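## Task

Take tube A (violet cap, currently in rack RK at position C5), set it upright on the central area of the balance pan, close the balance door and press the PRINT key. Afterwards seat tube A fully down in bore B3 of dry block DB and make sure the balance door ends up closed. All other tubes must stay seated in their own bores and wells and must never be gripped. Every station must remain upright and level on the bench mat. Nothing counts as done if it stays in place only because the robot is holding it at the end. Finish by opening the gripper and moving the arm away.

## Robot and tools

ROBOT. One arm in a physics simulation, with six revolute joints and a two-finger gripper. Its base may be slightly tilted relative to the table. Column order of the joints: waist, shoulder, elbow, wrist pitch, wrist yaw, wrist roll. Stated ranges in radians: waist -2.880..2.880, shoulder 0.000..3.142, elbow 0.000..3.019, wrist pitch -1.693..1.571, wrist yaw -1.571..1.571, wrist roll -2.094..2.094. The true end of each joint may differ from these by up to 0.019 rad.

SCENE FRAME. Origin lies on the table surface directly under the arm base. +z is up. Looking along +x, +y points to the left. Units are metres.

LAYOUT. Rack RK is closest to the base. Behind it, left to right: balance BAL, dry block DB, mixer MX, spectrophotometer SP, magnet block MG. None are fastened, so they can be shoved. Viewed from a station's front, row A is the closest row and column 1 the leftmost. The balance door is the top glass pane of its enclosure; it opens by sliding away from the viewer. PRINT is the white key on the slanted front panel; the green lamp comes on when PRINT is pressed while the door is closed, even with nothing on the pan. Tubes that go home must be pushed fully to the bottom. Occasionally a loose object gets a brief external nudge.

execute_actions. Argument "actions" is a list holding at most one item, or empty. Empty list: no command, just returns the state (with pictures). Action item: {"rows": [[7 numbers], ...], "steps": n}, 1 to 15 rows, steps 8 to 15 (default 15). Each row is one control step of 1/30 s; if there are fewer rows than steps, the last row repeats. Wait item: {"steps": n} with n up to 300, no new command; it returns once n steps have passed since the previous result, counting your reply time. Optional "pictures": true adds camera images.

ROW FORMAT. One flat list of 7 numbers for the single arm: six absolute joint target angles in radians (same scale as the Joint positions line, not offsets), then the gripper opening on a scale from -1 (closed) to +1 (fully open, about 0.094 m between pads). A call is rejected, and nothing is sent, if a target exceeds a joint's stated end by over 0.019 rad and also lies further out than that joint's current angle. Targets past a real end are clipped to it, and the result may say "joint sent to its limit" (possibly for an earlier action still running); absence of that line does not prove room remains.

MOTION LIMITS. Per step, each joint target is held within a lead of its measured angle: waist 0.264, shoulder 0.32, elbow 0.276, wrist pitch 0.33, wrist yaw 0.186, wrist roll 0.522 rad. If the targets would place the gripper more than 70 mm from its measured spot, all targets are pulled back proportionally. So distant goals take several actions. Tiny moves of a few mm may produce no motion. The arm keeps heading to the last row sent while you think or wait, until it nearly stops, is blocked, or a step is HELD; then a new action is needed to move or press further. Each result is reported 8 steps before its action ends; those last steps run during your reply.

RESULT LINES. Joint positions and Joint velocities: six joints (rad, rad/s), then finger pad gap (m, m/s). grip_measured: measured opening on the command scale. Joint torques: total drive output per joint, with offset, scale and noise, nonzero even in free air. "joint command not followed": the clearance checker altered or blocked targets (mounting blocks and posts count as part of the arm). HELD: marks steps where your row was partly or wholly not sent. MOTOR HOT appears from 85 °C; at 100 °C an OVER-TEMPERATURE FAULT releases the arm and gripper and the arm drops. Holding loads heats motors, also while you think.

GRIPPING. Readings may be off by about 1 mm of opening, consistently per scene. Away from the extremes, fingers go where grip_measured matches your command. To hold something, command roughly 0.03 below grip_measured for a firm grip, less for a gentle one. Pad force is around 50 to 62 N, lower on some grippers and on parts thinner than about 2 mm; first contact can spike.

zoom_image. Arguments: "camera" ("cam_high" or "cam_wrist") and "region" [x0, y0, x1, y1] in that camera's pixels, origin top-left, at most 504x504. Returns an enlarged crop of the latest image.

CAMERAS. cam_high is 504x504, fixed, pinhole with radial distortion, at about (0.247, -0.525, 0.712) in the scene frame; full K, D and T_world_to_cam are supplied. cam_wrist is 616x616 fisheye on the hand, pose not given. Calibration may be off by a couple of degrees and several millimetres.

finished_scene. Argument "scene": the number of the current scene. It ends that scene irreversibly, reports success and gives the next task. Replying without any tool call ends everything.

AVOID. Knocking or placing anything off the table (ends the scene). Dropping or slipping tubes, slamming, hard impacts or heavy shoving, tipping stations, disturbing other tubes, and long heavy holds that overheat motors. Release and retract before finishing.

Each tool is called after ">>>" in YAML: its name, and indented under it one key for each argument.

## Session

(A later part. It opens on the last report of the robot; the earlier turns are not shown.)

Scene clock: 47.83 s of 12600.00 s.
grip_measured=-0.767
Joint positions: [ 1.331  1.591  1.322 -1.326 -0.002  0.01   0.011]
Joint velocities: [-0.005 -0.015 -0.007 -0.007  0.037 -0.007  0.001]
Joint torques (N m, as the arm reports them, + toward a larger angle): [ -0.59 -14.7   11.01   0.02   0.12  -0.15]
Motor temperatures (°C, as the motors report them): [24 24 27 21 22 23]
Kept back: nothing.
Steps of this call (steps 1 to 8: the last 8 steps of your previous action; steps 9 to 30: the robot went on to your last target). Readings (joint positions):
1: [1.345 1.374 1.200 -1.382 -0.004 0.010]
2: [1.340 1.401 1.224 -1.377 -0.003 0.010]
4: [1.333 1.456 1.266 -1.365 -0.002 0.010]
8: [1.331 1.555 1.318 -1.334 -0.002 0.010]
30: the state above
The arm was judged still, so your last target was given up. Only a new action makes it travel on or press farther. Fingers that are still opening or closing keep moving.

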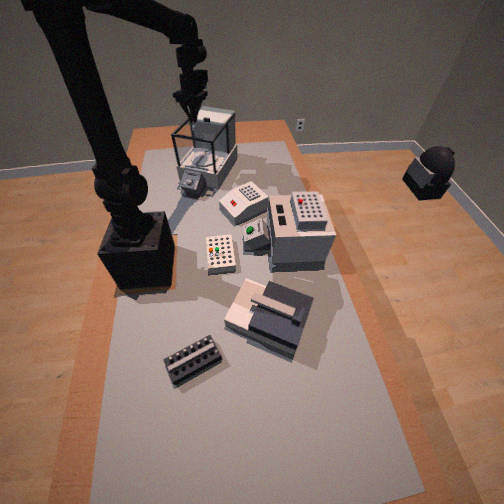

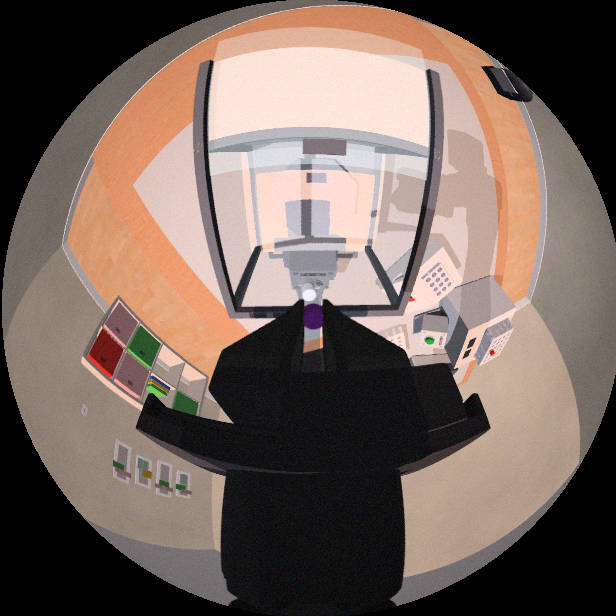

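>>> execute_actions:
  actions:
    - {"rows":[[1.31,1.59,1.36,-1.3,0,0,-0.8],[1.31,1.605,1.36,-1.28,0,0,-0.8],[1.31,1.62,1.36,-1.26,0,0,-0.8],[1.31,1.635,1.36,-1.24,0,0,-0.8],[1.31,1.65,1.36,-1.22,0,0,-0.8],[1.31,1.665,1.36,-1.2,0,0,-0.8],[1.31,1.68,1.36,-1.18,0,0,-0.8],[1.31,1.695,1.36,-1.165,0,0,-0.8],[1.31,1.71,1.36,-1.15,0,0,-0.8],[1.31,1.725,1.36,-1.135,0,0,-0.8],[1.31,1.74,1.36,-1.12,0,0,-0.8]]}

>>> execute_actions:
  actions:
    - {"steps":30}
  pictures: true

>>> zoom_image:
  camera: "cam_high"
  region: [130, 60, 280, 210]

Scene clock: 49.30 s of 12600.00 s.
grip_measured=-0.767
Joint positions: [ 1.327  1.626  1.322 -1.23  -0.002  0.01   0.011]
Joint velocities: [-0.024  0.405  0.002  0.574 -0.037 -0.037  0.   ]
Joint torques (N m, as the arm reports them, + toward a larger angle): [ -0.79 -11.    10.21   0.2    0.12  -0.16]
Motor temperatures (°C, as the motors report them): [24 24 27 21 22 23]
Steps of this call (steps 1 to 37: nothing new was sent; steps 38 to 44: the first 7 steps of this action). Readings (joint positions):
38: [1.331 1.591 1.322 -1.323 -0.002 0.010]
39: [1.330 1.592 1.322 -1.316 -0.002 0.010]
41: [1.329 1.597 1.322 -1.288 -0.002 0.010]
44: the state above

Scene clock: 50.30 s of 12600.00 s.
grip_measured=-0.767
Joint positions: [ 1.326  1.763  1.322 -1.13  -0.002  0.01   0.011]
Joint velocities: [-0.005 -0.015 -0.012  0.002  0.022 -0.037  0.   ]
Joint torques (N m, as the arm reports them, + toward a larger angle): [ -0.93 -16.5    9.75   0.2    0.11  -0.15]
Motor temperatures (°C, as the motors report them): [24 24 27 21 22 23]
Kept back: nothing.
Steps of this call (steps 1 to 8: the last 8 steps of your previous action; steps 9 to 30: the robot went on to your last target). Readings (joint positions):
1: [1.326 1.641 1.322 -1.211 -0.002 0.010]
2: [1.326 1.659 1.322 -1.193 -0.002 0.010]
4: [1.326 1.698 1.322 -1.160 -0.002 0.010]
8: [1.326 1.759 1.322 -1.132 -0.002 0.010]
30: the state above
The arm was judged still, so your last target was given up. Only a new action makes it travel on or press farther. Fingers that are still opening or closing keep moving.

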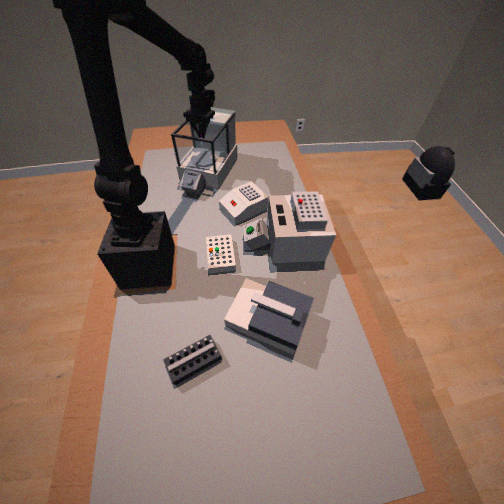

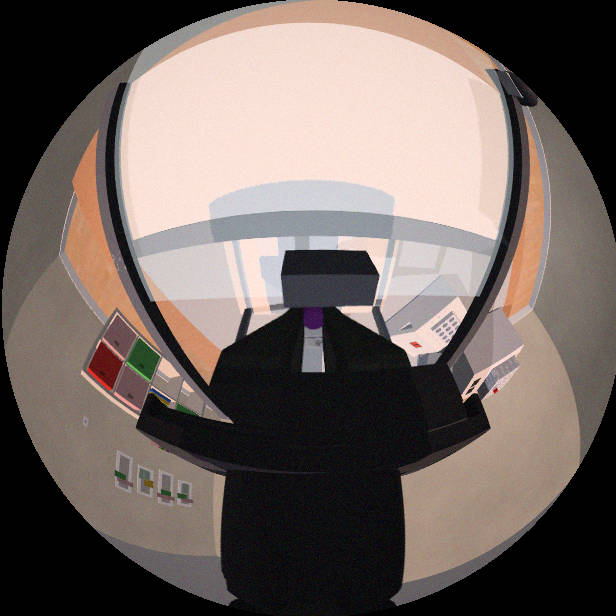

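Region (130, 60, 280, 210) of cam_high's 504x504 image, scaled by 3.360, with more detail than that image has.

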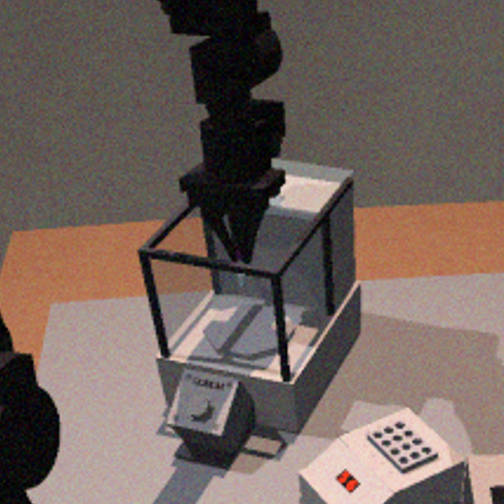

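>>> execute_actions:
  actions:
    - {"rows":[[1.31,1.745,1.335,-1.12,0,0.15,-0.8],[1.31,1.75,1.33,-1.12,0,0.3,-0.8],[1.31,1.755,1.325,-1.115,0,0.45,-0.8],[1.31,1.76,1.32,-1.11,0,0.6,-0.8],[1.31,1.765,1.315,-1.10,0,0.6,-0.8],[1.31,1.77,1.31,-1.09,0,0.6,-0.8],[1.31,1.775,1.305,-1.08,0,0.6,-0.8],[1.31,1.78,1.30,-1.07,0,0.6,-0.8],[1.31,1.785,1.295,-1.06,0,0.6,-0.8],[1.31,1.79,1.29,-1.05,0,0.6,-0.8],[1.31,1.795,1.287,-1.04,0,0.6,-0.8],[1.31,1.80,1.285,-1.03,0,0.6,-0.8]]}

>>> execute_actions:
  actions:
    - {"steps":30}
  pictures: true

>>> zoom_image:
  camera: "cam_high"
  region: [130, 60, 280, 210]

Scene clock: 51.43 s of 12600.00 s.
grip_measured=-0.767
Joint positions: [ 1.326  1.763  1.312 -1.107 -0.002  0.399  0.011]
Joint velocities: [ 0.005  0.005 -0.134  0.271 -0.037  1.165  0.   ]
Joint torques (N m, as the arm reports them, + toward a larger angle): [ -0.97 -13.68   6.97   0.16   0.15   0.14]
Motor temperatures (°C, as the motors report them): [24 24 27 21 22 23]
Steps of this call (steps 1 to 27: nothing new was sent; steps 28 to 34: the first 7 steps of this action). Readings (joint positions):
28: [1.326 1.763 1.322 -1.130 -0.002 0.029]
29: [1.326 1.763 1.322 -1.130 -0.002 0.073]
31: [1.326 1.763 1.321 -1.127 -0.002 0.221]
34: the state above

Scene clock: 52.43 s of 12600.00 s.
grip_measured=-0.768
Joint positions: [ 1.326  1.802  1.272 -1.043 -0.002  0.583  0.011]
Joint velocities: [-0.005 -0.015 -0.007 -0.022 -0.095 -0.037 -0.001]
Joint torques (N m, as the arm reports them, + toward a larger angle): [ -0.97 -14.97   7.43   0.3    0.16   0.19]
Motor temperatures (°C, as the motors report them): [24 24 27 21 22 23]
Kept back: nothing.
Steps of this call (steps 1 to 8: the last 8 steps of your previous action; steps 9 to 30: the robot went on to your last target). Readings (joint positions):
1: [1.326 1.763 1.307 -1.098 -0.002 0.437]
2: [1.326 1.765 1.302 -1.089 -0.002 0.466]
4: [1.326 1.772 1.292 -1.072 -0.002 0.509]
8: [1.326 1.784 1.275 -1.058 -0.002 0.552]
30: the state above
The arm was judged still, so your last target was given up. Only a new action makes it travel on or press farther. Fingers that are still opening or closing keep moving.

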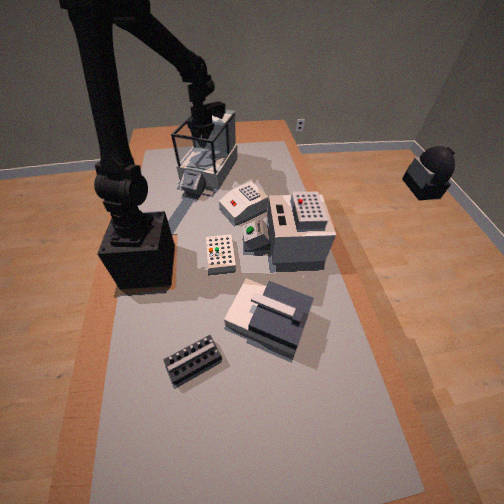

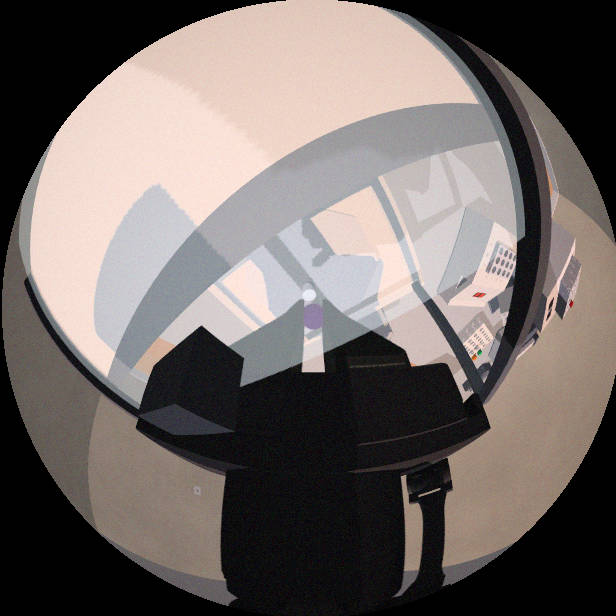

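Region (130, 60, 280, 210) of cam_high's 504x504 image, scaled by 3.360, with more detail than that image has.

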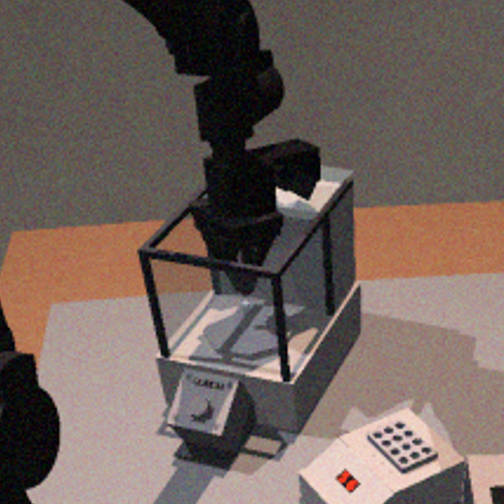

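>>> execute_actions:
  actions:
    - {"rows":[[1.31,1.8,1.28,-1.02,0,0.6,-0.8],[1.31,1.8,1.274,-1.008,0,0.6,-0.8],[1.31,1.8,1.268,-0.996,0,0.6,-0.8],[1.31,1.8,1.262,-0.984,0,0.6,-0.8],[1.31,1.8,1.256,-0.972,0,0.6,-0.8],[1.31,1.8,1.25,-0.96,0,0.6,-0.8],[1.31,1.8,1.244,-0.948,0,0.6,-0.8],[1.31,1.8,1.238,-0.936,0,0.6,-0.8],[1.31,1.8,1.232,-0.925,0,0.6,-0.8]]}

>>> execute_actions:
  actions:
    - {"steps":30}
  pictures: true

>>> zoom_image:
  camera: "cam_high"
  region: [160, 90, 250, 180]

Scene clock: 53.60 s of 12600.00 s.
grip_measured=-0.768
Joint positions: [ 1.326  1.8    1.253 -0.989 -0.004  0.584  0.011]
Joint velocities: [-0.005 -0.093 -0.154  0.286  0.022 -0.037 -0.   ]
Joint torques (N m, as the arm reports them, + toward a larger angle): [ -1.05 -14.15   6.43   0.66   0.23   0.15]
Motor temperatures (°C, as the motors report them): [24 24 27 21 22 23]
Steps of this call (steps 1 to 28: nothing new was sent; steps 29 to 35: the first 7 steps of this action). Readings (joint positions):
29: [1.326 1.802 1.272 -1.042 -0.002 0.583]
30: [1.326 1.802 1.270 -1.037 -0.002 0.583]
32: [1.326 1.802 1.266 -1.017 -0.002 0.584]
35: the state above

Scene clock: 54.60 s of 12600.00 s.
grip_measured=-0.768
Joint positions: [ 1.326  1.791  1.234 -0.949 -0.004  0.584  0.011]
Joint velocities: [-0.005  0.005  0.007  0.002 -0.051 -0.022 -0.002]
Joint torques (N m, as the arm reports them, + toward a larger angle): [ -0.9  -13.87   6.35   0.79   0.22   0.16]
Motor temperatures (°C, as the motors report them): [24 24 27 21 22 23]
Kept back: nothing.
Steps of this call (steps 1 to 8: the last 8 steps of your previous action; steps 9 to 30: the robot went on to your last target). Readings (joint positions):
1: [1.326 1.798 1.248 -0.979 -0.004 0.584]
2: [1.326 1.795 1.243 -0.969 -0.004 0.584]
4: [1.326 1.792 1.236 -0.955 -0.004 0.584]
8: [1.326 1.791 1.234 -0.949 -0.004 0.584]
30: the state above
The arm was judged still, so your last target was given up. Only a new action makes it travel on or press farther. Fingers that are still opening or closing keep moving.

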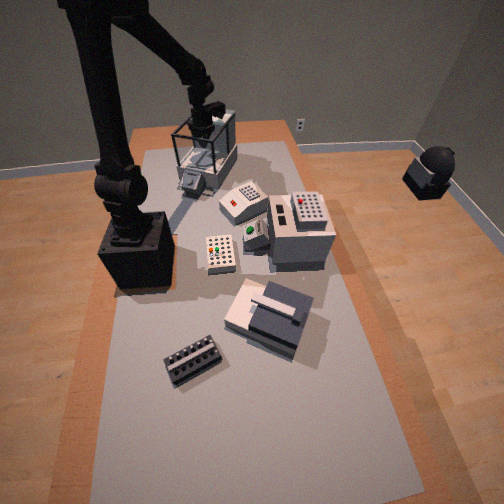

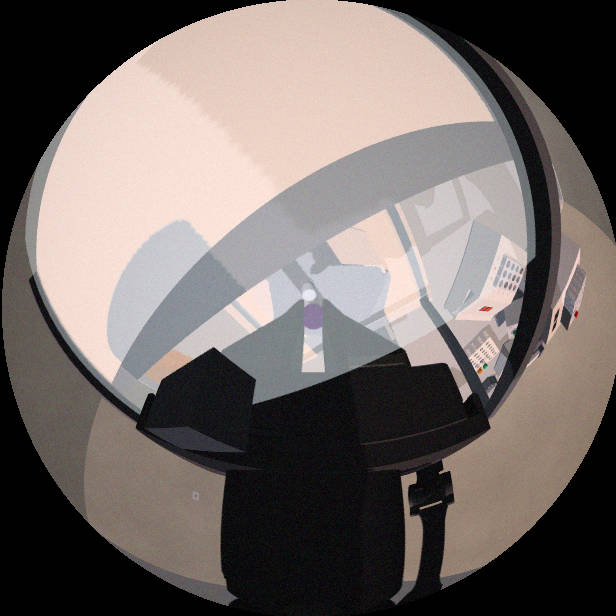

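Region (160, 90, 250, 180) of cam_high's 504x504 image, scaled by 5.600, with more detail than that image has.

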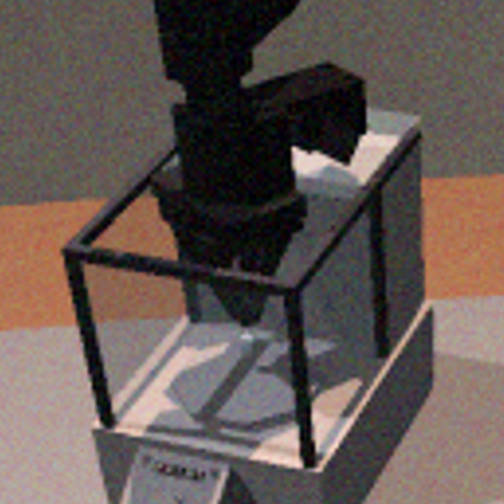

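>>> execute_actions:
  actions:
    - {"rows":[[1.32,1.78,1.27,-0.98,0,0.6,-0.8],[1.32,1.77,1.285,-1.0,0,0.6,-0.8],[1.32,1.755,1.3,-1.03,0,0.6,-0.8],[1.32,1.74,1.315,-1.06,0,0.6,-0.8],[1.32,1.725,1.33,-1.09,0,0.6,-0.8],[1.32,1.71,1.34,-1.12,0,0.6,-0.8],[1.32,1.69,1.35,-1.15,0,0.5,-0.8],[1.32,1.67,1.36,-1.18,0,0.4,-0.8],[1.32,1.645,1.36,-1.21,0,0.3,-0.8],[1.32,1.62,1.36,-1.24,0,0.2,-0.8],[1.32,1.595,1.36,-1.27,0,0.1,-0.8],[1.32,1.57,1.36,-1.3,0,0,-0.8],[1.32,1.54,1.36,-1.33,0,0,-0.8],[1.32,1.51,1.35,-1.36,0,0,-0.8],[1.32,1.48,1.33,-1.38,0,0,-0.8]]}

>>> execute_actions:
  actions:
    - {"rows":[[1.32,1.45,1.3,-1.39,0,0,-0.8],[1.32,1.42,1.27,-1.4,0,0,-0.8],[1.32,1.39,1.24,-1.4,0,0,-0.8],[1.32,1.36,1.2,-1.4,0,0,-0.8],[1.32,1.33,1.16,-1.4,0,0,-0.8],[1.3,1.3,1.12,-1.39,0,0,-0.8],[1.27,1.27,1.08,-1.38,0,0,-0.8],[1.23,1.24,1.04,-1.36,0,0,-0.8],[1.19,1.21,1.0,-1.34,0,0,-0.8],[1.15,1.19,0.95,-1.31,0,0,-0.8],[1.11,1.18,0.9,-1.27,0,0,-0.8],[1.07,1.18,0.85,-1.22,0,0,-0.8],[1.04,1.18,0.8,-1.17,0,0,-0.8],[1.01,1.19,0.77,-1.13,0,0,-0.8],[0.99,1.2,0.75,-1.1,0,0,-0.8]]}

>>> execute_actions:
  actions:
    - {"rows":[[0.99,1.22,0.72,-1.05,0,0,-0.8],[0.99,1.24,0.69,-1.0,0,0,-0.8],[0.99,1.26,0.66,-0.95,0,0,-0.8],[0.99,1.28,0.63,-0.9,0,0,-0.8],[0.99,1.30,0.6,-0.85,0,0,-0.8],[0.99,1.32,0.57,-0.8,0,0,-0.8],[0.99,1.345,0.545,-0.75,0,0,-0.8],[0.99,1.37,0.52,-0.7,0,0,-0.8],[0.99,1.395,0.50,-0.66,0,0,-0.8],[0.99,1.42,0.485,-0.62,0,0,-0.8],[0.99,1.445,0.47,-0.58,0,0,-0.8],[0.99,1.47,0.46,-0.545,0,0,-0.8],[0.99,1.49,0.452,-0.51,0,0,-0.8],[0.99,1.505,0.45,-0.485,0,0,-0.8]]}

>>> execute_actions:
  actions:
    - {"steps":30}
  pictures: true

>>> zoom_image:
  camera: "cam_high"
  region: [140, 120, 270, 250]

Scene clock: 56.87 s of 12600.00 s.
grip_measured=-0.768
Joint positions: [ 1.326  1.772  1.269 -1.083 -0.003  0.575  0.011]
Joint velocities: [-0.005 -0.317  0.247 -0.755  0.066 -0.374 -0.   ]
Joint torques (N m, as the arm reports them, + toward a larger angle): [ -0.35 -19.1   11.12  -0.29   0.19  -0.24]
Motor temperatures (°C, as the motors report them): [24 24 27 21 22 23]
Steps of this call (steps 1 to 61: nothing new was sent; steps 62 to 68: the first 7 steps of this action). Readings (joint positions):
62: [1.326 1.790 1.235 -0.953 -0.004 0.584]
63: [1.326 1.790 1.237 -0.963 -0.004 0.584]
65: [1.326 1.789 1.246 -1.001 -0.003 0.584]
68: the state above

Scene clock: 57.37 s of 12600.00 s.
grip_measured=-0.768
Joint positions: [ 1.322  1.303  1.165 -1.376 -0.003  0.057  0.011]
Joint velocities: [-0.132 -1.177 -1.082 -0.002 -0.007 -0.256 -0.001]
Joint torques (N m, as the arm reports them, + toward a larger angle): [-2.89 -6.26  6.34 -0.13  0.14 -0.18]
Motor temperatures (°C, as the motors report them): [24 24 27 21 22 23]
Steps of this call (steps 1 to 8: the last 8 steps of your previous action; steps 9 to 15: the first 7 steps of this action). Readings (joint positions):
9: [1.326 1.556 1.295 -1.325 -0.003 0.176]
10: [1.326 1.519 1.290 -1.347 -0.003 0.144]
12: [1.326 1.434 1.261 -1.370 -0.003 0.097]
15: the state above

Scene clock: 57.87 s of 12600.00 s.
grip_measured=-0.768
Joint positions: [ 0.977  1.306  0.586 -0.857  0.002  0.018  0.011]
Joint velocities: [-0.005  0.65  -0.75   1.502 -0.007 -0.051 -0.001]
Joint torques (N m, as the arm reports them, + toward a larger angle): [ 1.32 -6.2   6.07 -0.2  -0.03 -0.21]
Motor temperatures (°C, as the motors report them): [24 24 27 21 22 23]
Steps of this call (steps 1 to 8: the last 8 steps of your previous action; steps 9 to 15: the first 7 steps of this action). Readings (joint positions):
9: [1.006 1.179 0.760 -1.146 0.003 0.022]
10: [0.986 1.195 0.726 -1.104 0.003 0.021]
12: [0.977 1.237 0.667 -1.009 0.003 0.020]
15: the state above

Scene clock: 58.87 s of 12600.00 s.
grip_measured=-0.768
Joint positions: [ 0.977  1.518  0.44  -0.496  0.002  0.016  0.011]
Joint velocities: [-0.024 -0.024  0.002 -0.012  0.022 -0.022 -0.002]
Joint torques (N m, as the arm reports them, + toward a larger angle): [ 1.17 -7.73  4.14  0.25 -0.02 -0.22]
Motor temperatures (°C, as the motors report them): [24 24 27 21 22 23]
Kept back: nothing.
Steps of this call (steps 1 to 8: the last 8 steps of your previous action; steps 9 to 30: the robot went on to your last target). Readings (joint positions):
1: [0.977 1.328 0.559 -0.807 0.002 0.017]
2: [0.977 1.352 0.534 -0.759 0.002 0.017]
4: [0.977 1.401 0.491 -0.673 0.002 0.017]
8: [0.977 1.496 0.443 -0.538 0.002 0.016]
30: the state above
The arm was judged still, so your last target was given up. Only a new action makes it travel on or press farther. Fingers that are still opening or closing keep moving.

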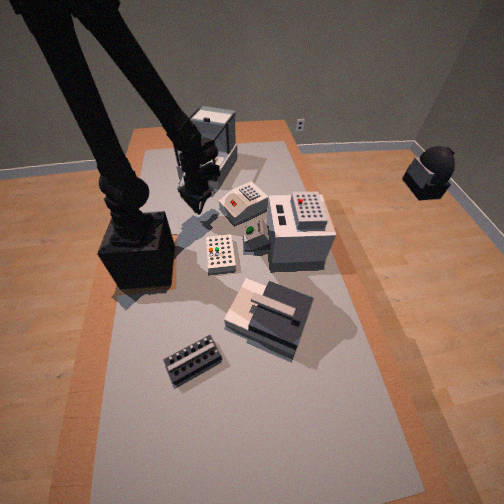

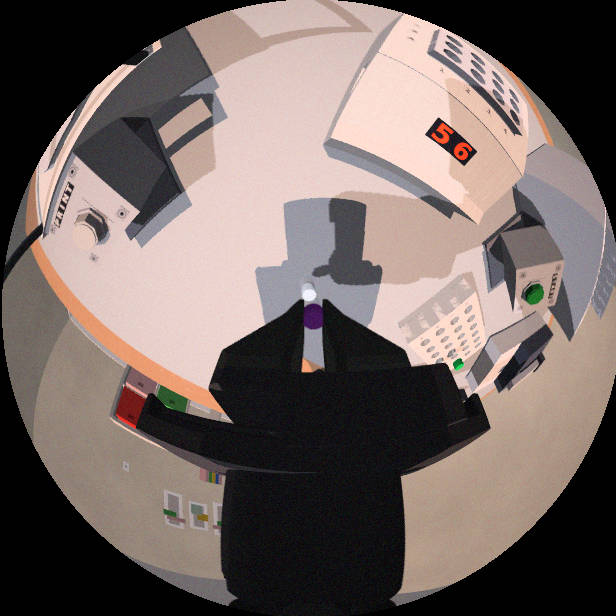

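Region (140, 120, 270, 250) of cam_high's 504x504 image, scaled by 3.877, with more detail than that image has.

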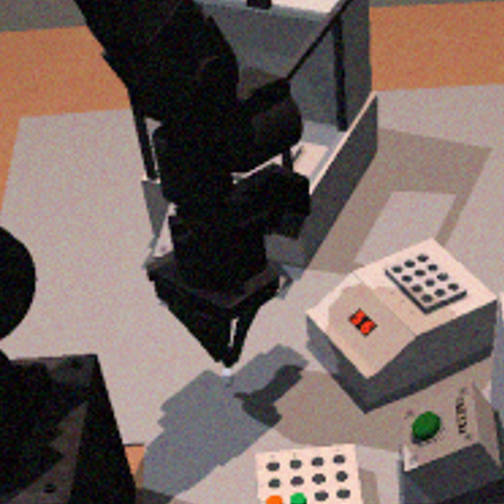

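>>> execute_actions:
  actions:
    - {"rows":[[0.99,1.52,0.445,-0.475,0,0,-0.8],[0.99,1.527,0.441,-0.465,0,0,-0.8],[0.99,1.534,0.438,-0.455,0,0,-0.8],[0.99,1.541,0.435,-0.445,0,0,-0.8],[0.99,1.548,0.432,-0.435,0,0,-0.8],[0.99,1.555,0.432,-0.43,0,0,-0.8]]}

>>> execute_actions:
  actions:
    - {"steps":25}
  pictures: true

>>> zoom_image:
  camera: "cam_high"
  region: [160, 170, 240, 250]

Scene clock: 59.57 s of 12600.00 s.
grip_measured=-0.768
Joint positions: [ 0.977  1.538  0.437 -0.448  0.002  0.016  0.011]
Joint velocities: [-0.015  0.181 -0.051  0.149 -0.081 -0.022 -0.   ]
Joint torques (N m, as the arm reports them, + toward a larger angle): [ 1.17 -6.23  2.94  0.16 -0.03 -0.22]
Motor temperatures (°C, as the motors report them): [24 24 27 21 22 23]
Steps of this call (steps 1 to 14: nothing new was sent; steps 15 to 21: the first 7 steps of this action). Readings (joint positions):
15: [0.977 1.518 0.440 -0.495 0.002 0.016]
16: [0.977 1.518 0.440 -0.490 0.002 0.016]
18: [0.977 1.522 0.439 -0.474 0.002 0.016]
21: the state above

Scene clock: 60.40 s of 12600.00 s.
grip_measured=-0.768
Joint positions: [ 0.977  1.552  0.433 -0.441  0.002  0.016  0.011]
Joint velocities: [-0.005 -0.005  0.002  0.002  0.007 -0.022  0.   ]
Joint torques (N m, as the arm reports them, + toward a larger angle): [ 1.12 -6.6   3.06  0.28 -0.02 -0.22]
Motor temperatures (°C, as the motors report them): [24 24 27 21 22 23]
Kept back: nothing.
Steps of this call (steps 1 to 8: the last 8 steps of your previous action; steps 9 to 25: the robot went on to your last target). Readings (joint positions):
1: [0.977 1.544 0.436 -0.445 0.002 0.016]
2: [0.977 1.548 0.435 -0.443 0.002 0.016]
4: [0.977 1.552 0.433 -0.442 0.002 0.016]
8: [0.977 1.552 0.433 -0.441 0.002 0.016]
25: the state above

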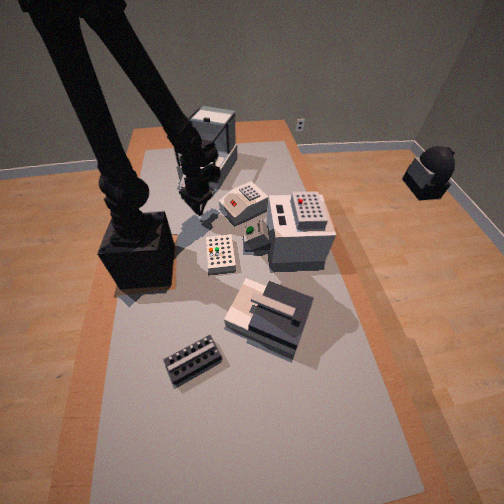

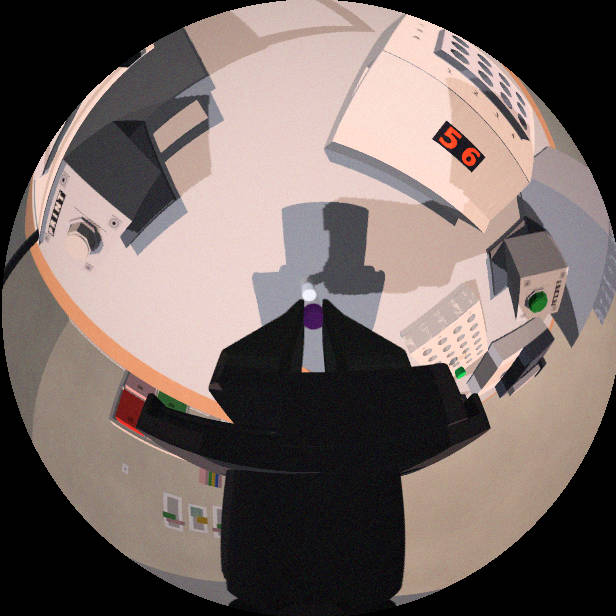

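Region (160, 170, 240, 250) of cam_high's 504x504 image, scaled by 6.300, with more detail than that image has.

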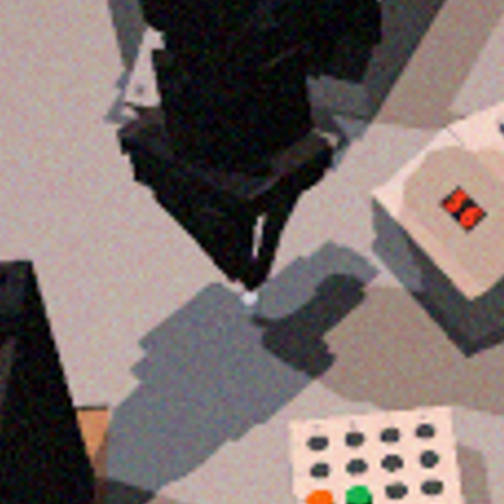

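>>> execute_actions:
  actions:
    - {"rows":[[0.99,1.56,0.43,-0.43,0,0,-0.8],[0.99,1.565,0.43,-0.425,0,0,-0.8],[0.99,1.57,0.43,-0.42,0,0,-0.8],[0.99,1.575,0.43,-0.415,0,0,-0.8]]}

>>> execute_actions:
  actions:
    - {"steps":25}
  pictures: true

Scene clock: 60.87 s of 12600.00 s.
grip_measured=-0.768
Joint positions: [ 0.977  1.553  0.433 -0.437  0.002  0.015  0.011]
Joint velocities: [-0.005 -0.015 -0.002  0.022 -0.081  0.022  0.001]
Joint torques (N m, as the arm reports them, + toward a larger angle): [ 1.17 -5.17  2.96  0.64 -0.03 -0.2 ]
Motor temperatures (°C, as the motors report them): [24 24 27 21 22 23]
Steps of this call (steps 1 to 7: the robot went on to your last target; steps 8 to 14: the first 7 steps of this action). Readings (joint positions):
8: [0.977 1.552 0.433 -0.441 0.002 0.016]
9: [0.977 1.552 0.433 -0.440 0.002 0.016]
11: [0.977 1.553 0.433 -0.437 0.002 0.015]
14: the state above

Scene clock: 61.70 s of 12600.00 s.
grip_measured=-0.768
Joint positions: [ 0.977  1.553  0.433 -0.437  0.002  0.015  0.011]
Joint velocities: [-0.005 -0.005 -0.002 -0.007 -0.037 -0.037 -0.   ]
Joint torques (N m, as the arm reports them, + toward a larger angle): [ 1.16 -5.03  2.89  0.67 -0.03 -0.21]
Motor temperatures (°C, as the motors report them): [24 24 27 21 22 23]
Kept back: nothing.
Steps of this call (steps 1 to 8: the last 8 steps of your previous action; steps 9 to 15: the robot went on to your last target; steps 16 to 25: nothing new was sent). Readings (joint positions):
1: [0.977 1.553 0.433 -0.437 0.002 0.015]
2: [0.977 1.553 0.433 -0.437 0.002 0.015]
4: [0.977 1.553 0.433 -0.437 0.002 0.015]
8: [0.977 1.553 0.433 -0.437 0.002 0.015]
25: the state above
The arm was judged still, so your last target was given up. Only a new action makes it travel on or press farther. Fingers that are still opening or closing keep moving.

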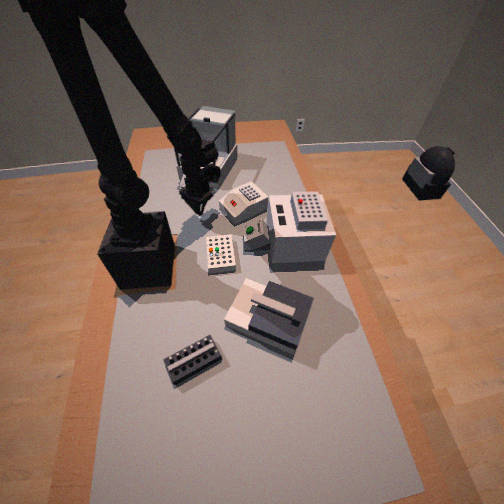

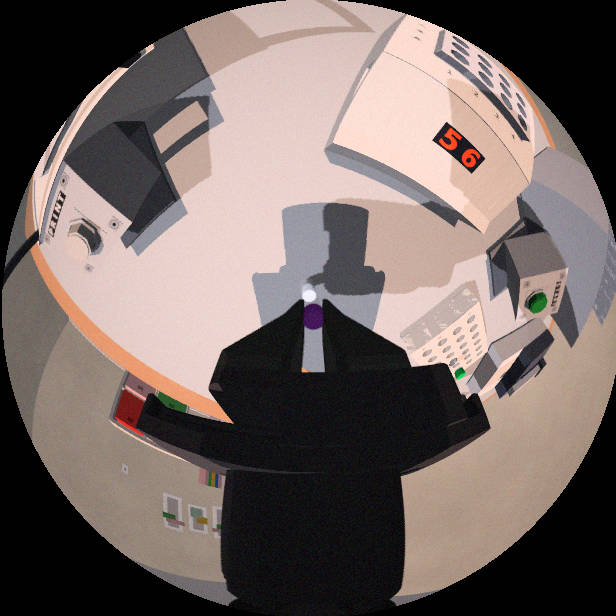

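>>> execute_actions:
  actions:
    - {"rows":[[0.99,1.555,0.433,-0.43,0,0,-0.76],[0.99,1.555,0.433,-0.43,0,0,-0.72],[0.99,1.555,0.433,-0.43,0,0,-0.6],[0.99,1.555,0.433,-0.43,0,0,-0.4],[0.99,1.54,0.425,-0.41,0,0,-0.4],[0.99,1.53,0.415,-0.39,0,0,-0.4],[0.99,1.52,0.405,-0.37,0,0,-0.4],[0.99,1.515,0.395,-0.35,0,0,-0.4],[0.99,1.51,0.385,-0.33,0,0,-0.4],[0.99,1.505,0.375,-0.31,0,0,-0.4],[0.99,1.5,0.365,-0.29,0,0,-0.4],[0.99,1.495,0.355,-0.27,0,0,-0.4],[0.99,1.49,0.345,-0.25,0,0,-0.4],[0.99,1.49,0.34,-0.235,0,0,-0.4]]}

>>> execute_actions:
  actions:
    - {"steps":30}
  pictures: true

>>> zoom_image:
  camera: "cam_high"
  region: [160, 170, 240, 250]

Scene clock: 62.60 s of 12600.00 s.
grip_measured=-0.404
Joint positions: [ 0.977  1.55   0.421 -0.411  0.002  0.015  0.028]
Joint velocities: [-0.005 -0.122 -0.193  0.462 -0.007 -0.007  0.001]
Joint torques (N m, as the arm reports them, + toward a larger angle): [ 1.15 -8.62  2.75  0.17 -0.02 -0.21]
Motor temperatures (°C, as the motors report them): [24 24 27 21 22 23]
Steps of this call (steps 1 to 20: nothing new was sent; steps 21 to 27: the first 7 steps of this action). Readings (joint positions):
21: [0.977 1.553 0.433 -0.437 0.002 0.015]
22: [0.977 1.553 0.433 -0.437 0.002 0.015]
24: [0.977 1.553 0.432 -0.437 0.002 0.015]
27: the state above

Scene clock: 63.60 s of 12600.00 s.
grip_measured=-0.403
Joint positions: [ 0.977  1.501  0.337 -0.248  0.002  0.015  0.028]
Joint velocities: [-0.005 -0.005 -0.012  0.012  0.022 -0.037 -0.   ]
Joint torques (N m, as the arm reports them, + toward a larger angle): [ 1.19 -6.84  3.23  0.66 -0.02 -0.21]
Motor temperatures (°C, as the motors report them): [24 24 26 21 22 23]
Kept back: nothing.
Steps of this call (steps 1 to 8: the last 8 steps of your previous action; steps 9 to 30: the robot went on to your last target). Readings (joint positions):
1: [0.977 1.546 0.413 -0.394 0.002 0.015]
2: [0.977 1.540 0.404 -0.376 0.002 0.015]
4: [0.977 1.525 0.383 -0.339 0.002 0.015]
8: [0.977 1.503 0.345 -0.269 0.002 0.015]
30: the state above
The arm was judged still, so your last target was given up. Only a new action makes it travel on or press farther. Fingers that are still opening or closing keep moving.

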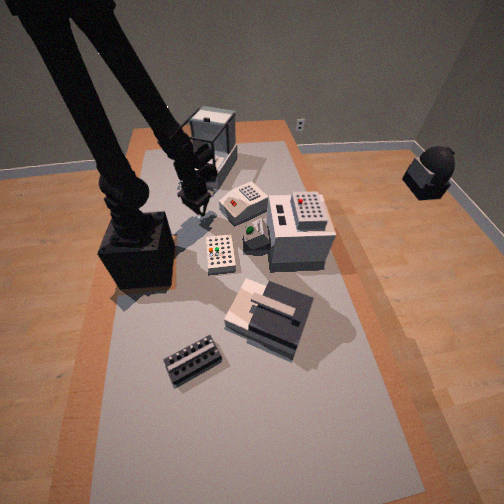

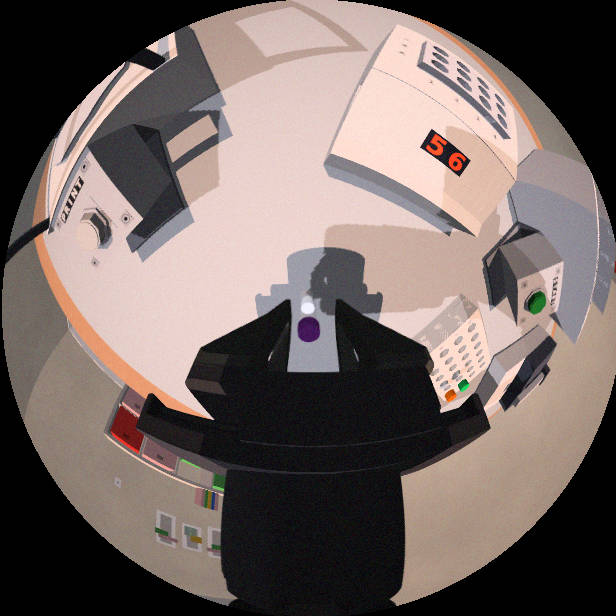

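Region (160, 170, 240, 250) of cam_high's 504x504 image, scaled by 6.300, with more detail than that image has.

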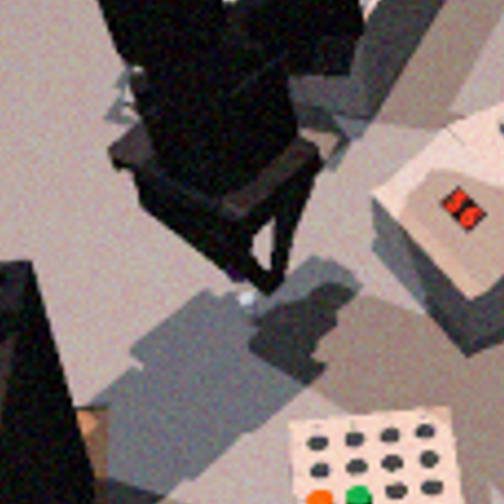

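>>> execute_actions:
  actions:
    - {"rows":[[0.99,1.488,0.33,-0.235,0,0,-0.4],[0.99,1.486,0.32,-0.225,0,0,-0.4],[0.99,1.484,0.31,-0.215,0,0,-0.4],[0.99,1.482,0.30,-0.195,0,0,-0.4],[0.99,1.48,0.29,-0.175,0,0,-0.4],[0.99,1.478,0.28,-0.155,0,0,-0.4],[0.99,1.476,0.27,-0.135,0,0,-0.4],[0.99,1.474,0.26,-0.11,0,0,-0.4],[0.99,1.472,0.25,-0.085,0,0,-0.4],[0.99,1.47,0.24,-0.06,0,0,-0.4],[0.99,1.468,0.23,-0.035,0,0,-0.4],[0.99,1.466,0.22,-0.01,0,0,-0.4],[0.99,1.464,0.212,0.01,0,0,-0.4]]}

>>> execute_actions:
  actions:
    - {"steps":30}
  pictures: true

>>> zoom_image:
  camera: "cam_high"
  region: [160, 170, 240, 250]

Scene clock: 64.33 s of 12600.00 s.
grip_measured=-0.403
Joint positions: [ 0.977  1.493  0.29  -0.183  0.002  0.015  0.028]
Joint velocities: [-0.005 -0.063 -0.339  0.501 -0.037 -0.037  0.   ]
Joint torques (N m, as the arm reports them, + toward a larger angle): [ 1.18 -6.68  2.78  0.59 -0.02 -0.21]
Motor temperatures (°C, as the motors report them): [24 24 26 21 22 23]
Steps of this call (steps 1 to 15: nothing new was sent; steps 16 to 22: the first 7 steps of this action). Readings (joint positions):
16: [0.977 1.501 0.337 -0.248 0.002 0.015]
17: [0.977 1.501 0.334 -0.245 0.002 0.015]
19: [0.977 1.499 0.322 -0.229 0.002 0.015]
22: the state above

Scene clock: 65.33 s of 12600.00 s.
grip_measured=-0.403
Joint positions: [ 0.977  1.477  0.21  -0.005  0.002  0.015  0.028]
Joint velocities: [ 0.005  0.005 -0.017  0.012 -0.051 -0.11  -0.001]
Joint torques (N m, as the arm reports them, + toward a larger angle): [ 1.23 -5.93  2.62  0.93 -0.02 -0.21]
Motor temperatures (°C, as the motors report them): [24 24 26 21 22 23]
Kept back: nothing.
Steps of this call (steps 1 to 8: the last 8 steps of your previous action; steps 9 to 30: the robot went on to your last target). Readings (joint positions):
1: [0.977 1.492 0.278 -0.165 0.002 0.015]
2: [0.977 1.490 0.266 -0.144 0.002 0.015]
4: [0.977 1.487 0.244 -0.099 0.002 0.015]
8: [0.977 1.479 0.213 -0.022 0.002 0.015]
30: the state above
The arm was judged still, so your last target was given up. Only a new action makes it travel on or press farther. Fingers that are still opening or closing keep moving.

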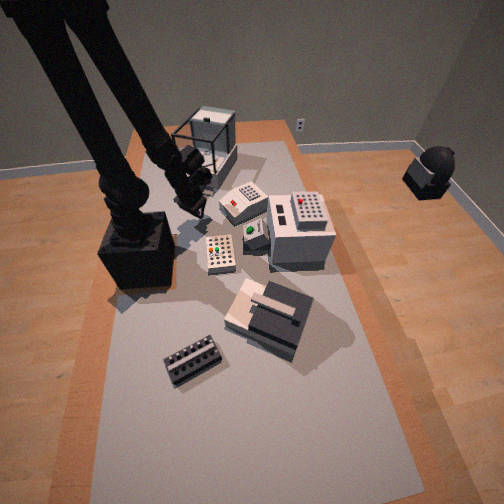

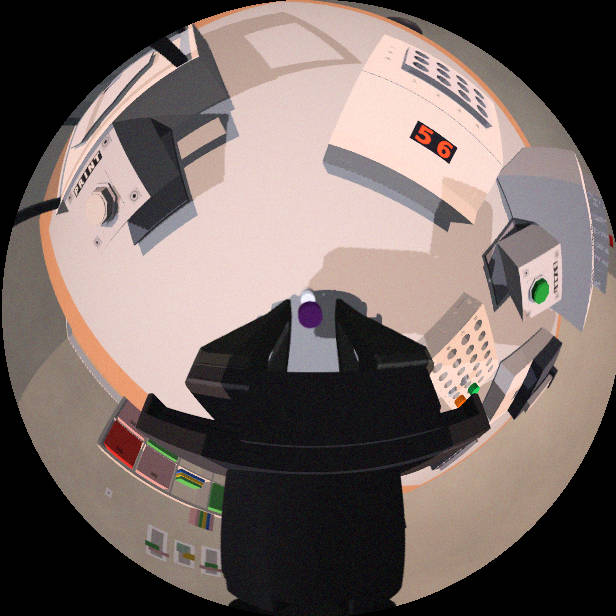

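Region (160, 170, 240, 250) of cam_high's 504x504 image, scaled by 6.300, with more detail than that image has.

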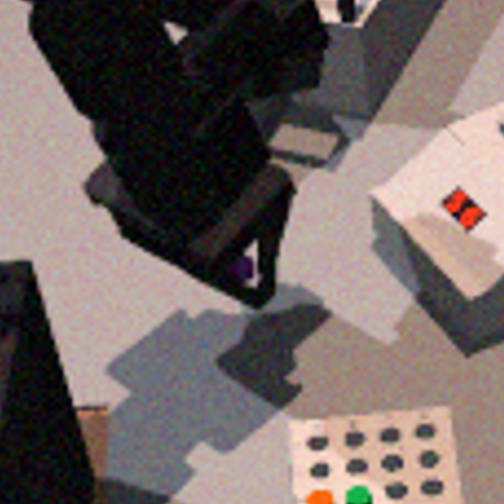

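>>> execute_actions:
  actions:
    - {"rows":[[0.99,1.455,0.212,0.0,0,0,-0.4],[0.99,1.447,0.212,-0.01,0,0,-0.4],[0.99,1.44,0.212,-0.025,0,0,-0.4],[0.99,1.44,0.212,-0.03,0,0,-0.4],[0.99,1.44,0.212,-0.03,0,0,-0.45],[0.99,1.44,0.212,-0.03,0,0,-0.5],[0.99,1.44,0.212,-0.03,0,0,-0.55],[0.99,1.44,0.212,-0.03,0,0,-0.6],[0.99,1.44,0.212,-0.03,0,0,-0.64],[0.99,1.44,0.212,-0.03,0,0,-0.68],[0.99,1.44,0.212,-0.03,0,0,-0.71],[0.99,1.44,0.212,-0.03,0,0,-0.74],[0.99,1.44,0.212,-0.03,0,0,-0.77],[0.99,1.44,0.212,-0.03,0,0,-0.8]]}

>>> execute_actions:
  actions:
    - {"steps":25}
  pictures: true

Scene clock: 66.10 s of 12600.00 s.
grip_measured=-0.525
Joint positions: [ 0.977  1.451  0.21  -0.019  0.002  0.015  0.022]
Joint velocities: [-0.015 -0.073 -0.007 -0.012 -0.022  0.007 -0.047]
Joint torques (N m, as the arm reports them, + toward a larger angle): [ 1.2  -5.49  2.84  0.11 -0.02 -0.21]
Motor temperatures (°C, as the motors report them): [24 24 26 21 22 23]
Steps of this call (steps 1 to 16: nothing new was sent; steps 17 to 23: the first 7 steps of this action). Readings (joint positions):
17: [0.977 1.476 0.210 -0.005 0.002 0.015]
18: [0.977 1.474 0.210 -0.005 0.002 0.015]
20: [0.977 1.464 0.210 -0.012 0.002 0.015]
23: the state above

Scene clock: 66.93 s of 12600.00 s.
grip_measured=-0.772
Joint positions: [ 0.977  1.45   0.21  -0.021  0.002  0.015  0.011]
Joint velocities: [-0.015  0.005  0.002  0.002 -0.037 -0.007  0.001]
Joint torques (N m, as the arm reports them, + toward a larger angle): [ 1.25 -5.57  2.84  0.16 -0.02 -0.21]
Motor temperatures (°C, as the motors report them): [24 24 26 21 22 23]
Kept back: nothing.
Steps of this call (steps 1 to 8: the last 8 steps of your previous action; steps 9 to 15: the robot went on to your last target; steps 16 to 25: nothing new was sent). Readings (joint positions):
1: [0.977 1.450 0.210 -0.020 0.002 0.015]
2: [0.977 1.450 0.210 -0.020 0.002 0.015]
4: [0.977 1.450 0.210 -0.021 0.002 0.015]
8: [0.977 1.450 0.210 -0.021 0.002 0.015]
25: the state above
The arm was judged still, so your last target was given up. Only a new action makes it travel on or press farther. Fingers that are still opening or closing keep moving.

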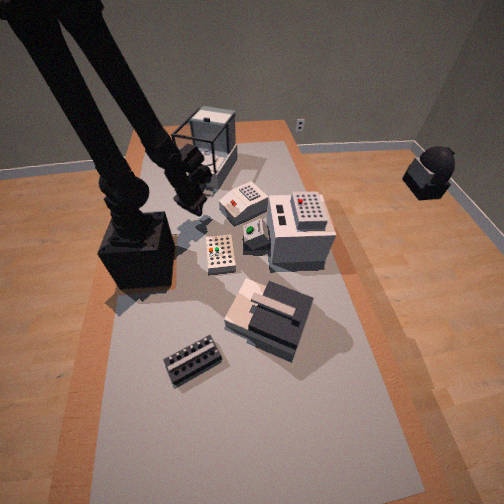

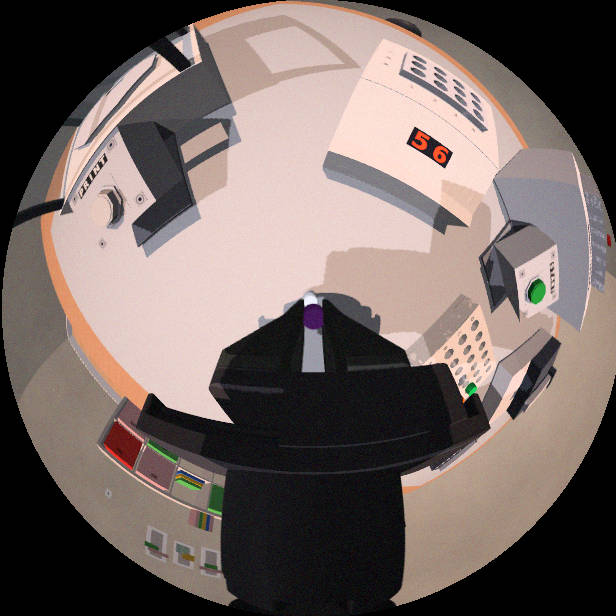

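>>> execute_actions:
  actions:
    - {"rows":[[0.99,1.42,0.24,-0.05,0,0,-0.8],[0.99,1.39,0.25,-0.085,0,0,-0.8],[0.99,1.36,0.26,-0.125,0,0,-0.8],[0.99,1.33,0.275,-0.17,0,0,-0.8],[0.99,1.3,0.29,-0.215,0,0,-0.8],[0.99,1.26,0.31,-0.275,0,0,-0.8],[0.99,1.22,0.335,-0.34,0,0,-0.8],[0.99,1.18,0.36,-0.405,0,0,-0.8],[0.99,1.14,0.39,-0.475,0,0,-0.8],[0.99,1.1,0.42,-0.545,0,0,-0.8],[0.99,1.06,0.455,-0.62,0,0,-0.8],[0.99,1.03,0.49,-0.685,0,0,-0.8],[0.99,1.0,0.53,-0.755,0,0,-0.8],[0.99,0.98,0.57,-0.815,0,0,-0.8],[0.99,0.96,0.61,-0.875,0,0,-0.8]]}

>>> execute_actions:
  actions:
    - {"rows":[[1.0,0.96,0.65,-0.915,0,0,-0.8],[1.03,0.96,0.69,-0.955,0,0,-0.8],[1.06,0.97,0.73,-0.985,0,0,-0.8],[1.09,0.98,0.77,-1.015,0,0,-0.8],[1.12,1.0,0.81,-1.035,0,0,-0.8],[1.15,1.02,0.85,-1.055,0,0,-0.8],[1.18,1.045,0.89,-1.07,0,0,-0.8],[1.21,1.07,0.92,-1.075,0,0,-0.8],[1.24,1.1,0.95,-1.075,0,0,-0.8],[1.26,1.13,0.98,-1.075,0,0,-0.8],[1.28,1.16,1.01,-1.075,0,0,-0.8],[1.3,1.19,1.035,-1.07,0,0,-0.8],[1.31,1.22,1.06,-1.065,0,0,-0.8],[1.32,1.25,1.08,-1.055,0,0,-0.8],[1.32,1.28,1.1,-1.045,0,0,-0.8]]}

>>> execute_actions:
  actions:
    - {"rows":[[1.32,1.3,1.11,-1.03,0,0,-0.8],[1.32,1.32,1.12,-1.02,0,0,-0.8],[1.32,1.34,1.13,-1.0,0,0,-0.8],[1.32,1.36,1.135,-0.985,0,0,-0.8],[1.32,1.38,1.14,-0.965,0,0,-0.8]]}

>>> execute_actions:
  actions:
    - {"steps":30}
  pictures: true

>>> zoom_image:
  camera: "cam_high"
  region: [130, 60, 280, 210]

Scene clock: 68.37 s of 12600.00 s.
grip_measured=-0.772
Joint positions: [ 0.977  1.312  0.258 -0.23   0.002  0.015  0.011]
Joint velocities: [-0.005 -1.118  0.471 -1.619 -0.007 -0.007 -0.001]
Joint torques (N m, as the arm reports them, + toward a larger angle): [ 1.24 -6.15  7.67  0.63 -0.02 -0.21]
Motor temperatures (°C, as the motors report them): [24 24 26 21 22 23]
Steps of this call (steps 1 to 36: nothing new was sent; steps 37 to 43: the first 7 steps of this action). Readings (joint positions):
37: [0.977 1.448 0.211 -0.026 0.002 0.015]
38: [0.977 1.442 0.214 -0.040 0.002 0.015]
40: [0.977 1.408 0.224 -0.097 0.002 0.015]
43: the state above

Scene clock: 68.87 s of 12600.00 s.
grip_measured=-0.772
Joint positions: [ 1.101  0.985  0.778 -1.021  0.002  0.015  0.011]
Joint velocities: [ 0.991  0.523  1.14  -0.657  0.007 -0.022 -0.001]
Joint torques (N m, as the arm reports them, + toward a larger angle): [ 1.51 -2.42 11.33  0.52 -0.04 -0.21]
Motor temperatures (°C, as the motors report them): [24 24 26 21 22 23]
Steps of this call (steps 1 to 8: the last 8 steps of your previous action; steps 9 to 15: the first 7 steps of this action). Readings (joint positions):
9: [0.978 0.980 0.535 -0.802 0.002 0.015]
10: [0.982 0.964 0.576 -0.853 0.002 0.015]
12: [1.011 0.955 0.657 -0.936 0.002 0.015]
15: the state above

Scene clock: 69.37 s of 12600.00 s.
grip_measured=-0.772
Joint positions: [ 1.318  1.382  1.085 -0.985  0.     0.015  0.011]
Joint velocities: [-0.005  0.386 -0.012  0.193 -0.007  0.022 -0.   ]
Joint torques (N m, as the arm reports them, + toward a larger angle): [  0.44 -12.68  11.92   0.53   0.04  -0.21]
Motor temperatures (°C, as the motors report them): [24 24 26 21 22 23]
Steps of this call (steps 1 to 8: the last 8 steps of your previous action; steps 9 to 15: the first 7 steps of this action). Readings (joint positions):
9: [1.314 1.247 1.046 -1.054 0.000 0.015]
10: [1.317 1.276 1.060 -1.046 0.000 0.015]
12: [1.318 1.326 1.077 -1.022 0.000 0.015]
15: the state above

Scene clock: 70.37 s of 12600.00 s.
grip_measured=-0.772
Joint positions: [ 1.318  1.398  1.087 -0.979  0.     0.015  0.011]
Joint velocities: [-0.015 -0.005  0.007 -0.022  0.022 -0.007 -0.001]
Joint torques (N m, as the arm reports them, + toward a larger angle): [  0.42 -12.13  11.78   0.84   0.04  -0.21]
Motor temperatures (°C, as the motors report them): [24 24 27 21 22 23]
Kept back: nothing.
Steps of this call (steps 1 to 8: the last 8 steps of your previous action; steps 9 to 30: the robot went on to your last target). Readings (joint positions):
1: [1.318 1.392 1.085 -0.981 0.000 0.015]
2: [1.318 1.398 1.085 -0.981 0.000 0.015]
4: [1.318 1.401 1.085 -0.981 0.000 0.015]
8: [1.318 1.398 1.087 -0.979 0.000 0.015]
30: the state above
The arm was judged still, so your last target was given up. Only a new action makes it travel on or press farther. Fingers that are still opening or closing keep moving.

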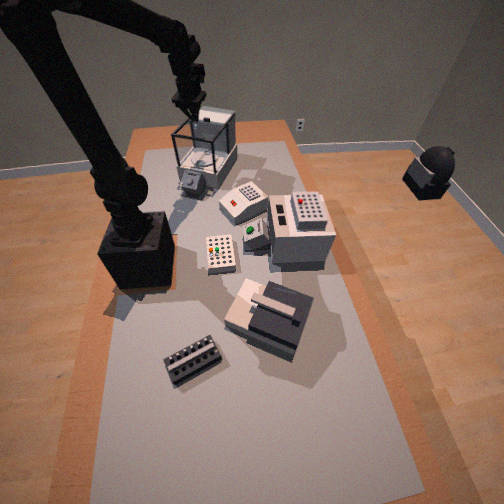

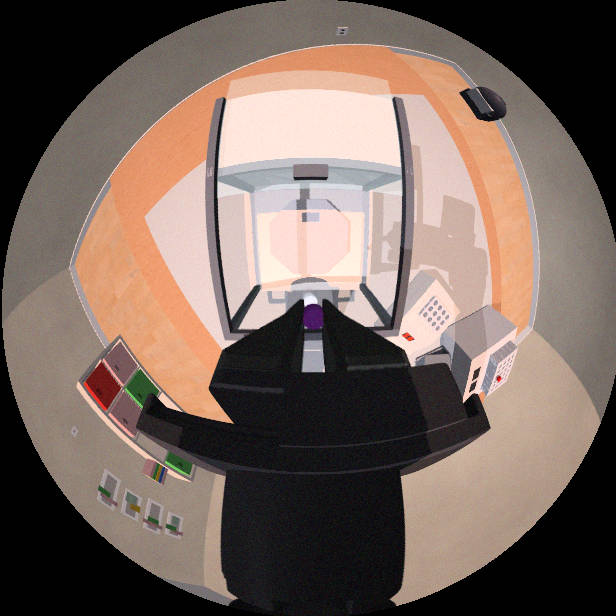

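Region (130, 60, 280, 210) of cam_high's 504x504 image, scaled by 3.360, with more detail than that image has.

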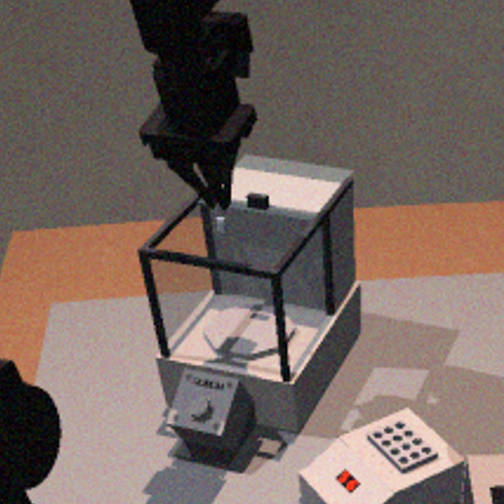

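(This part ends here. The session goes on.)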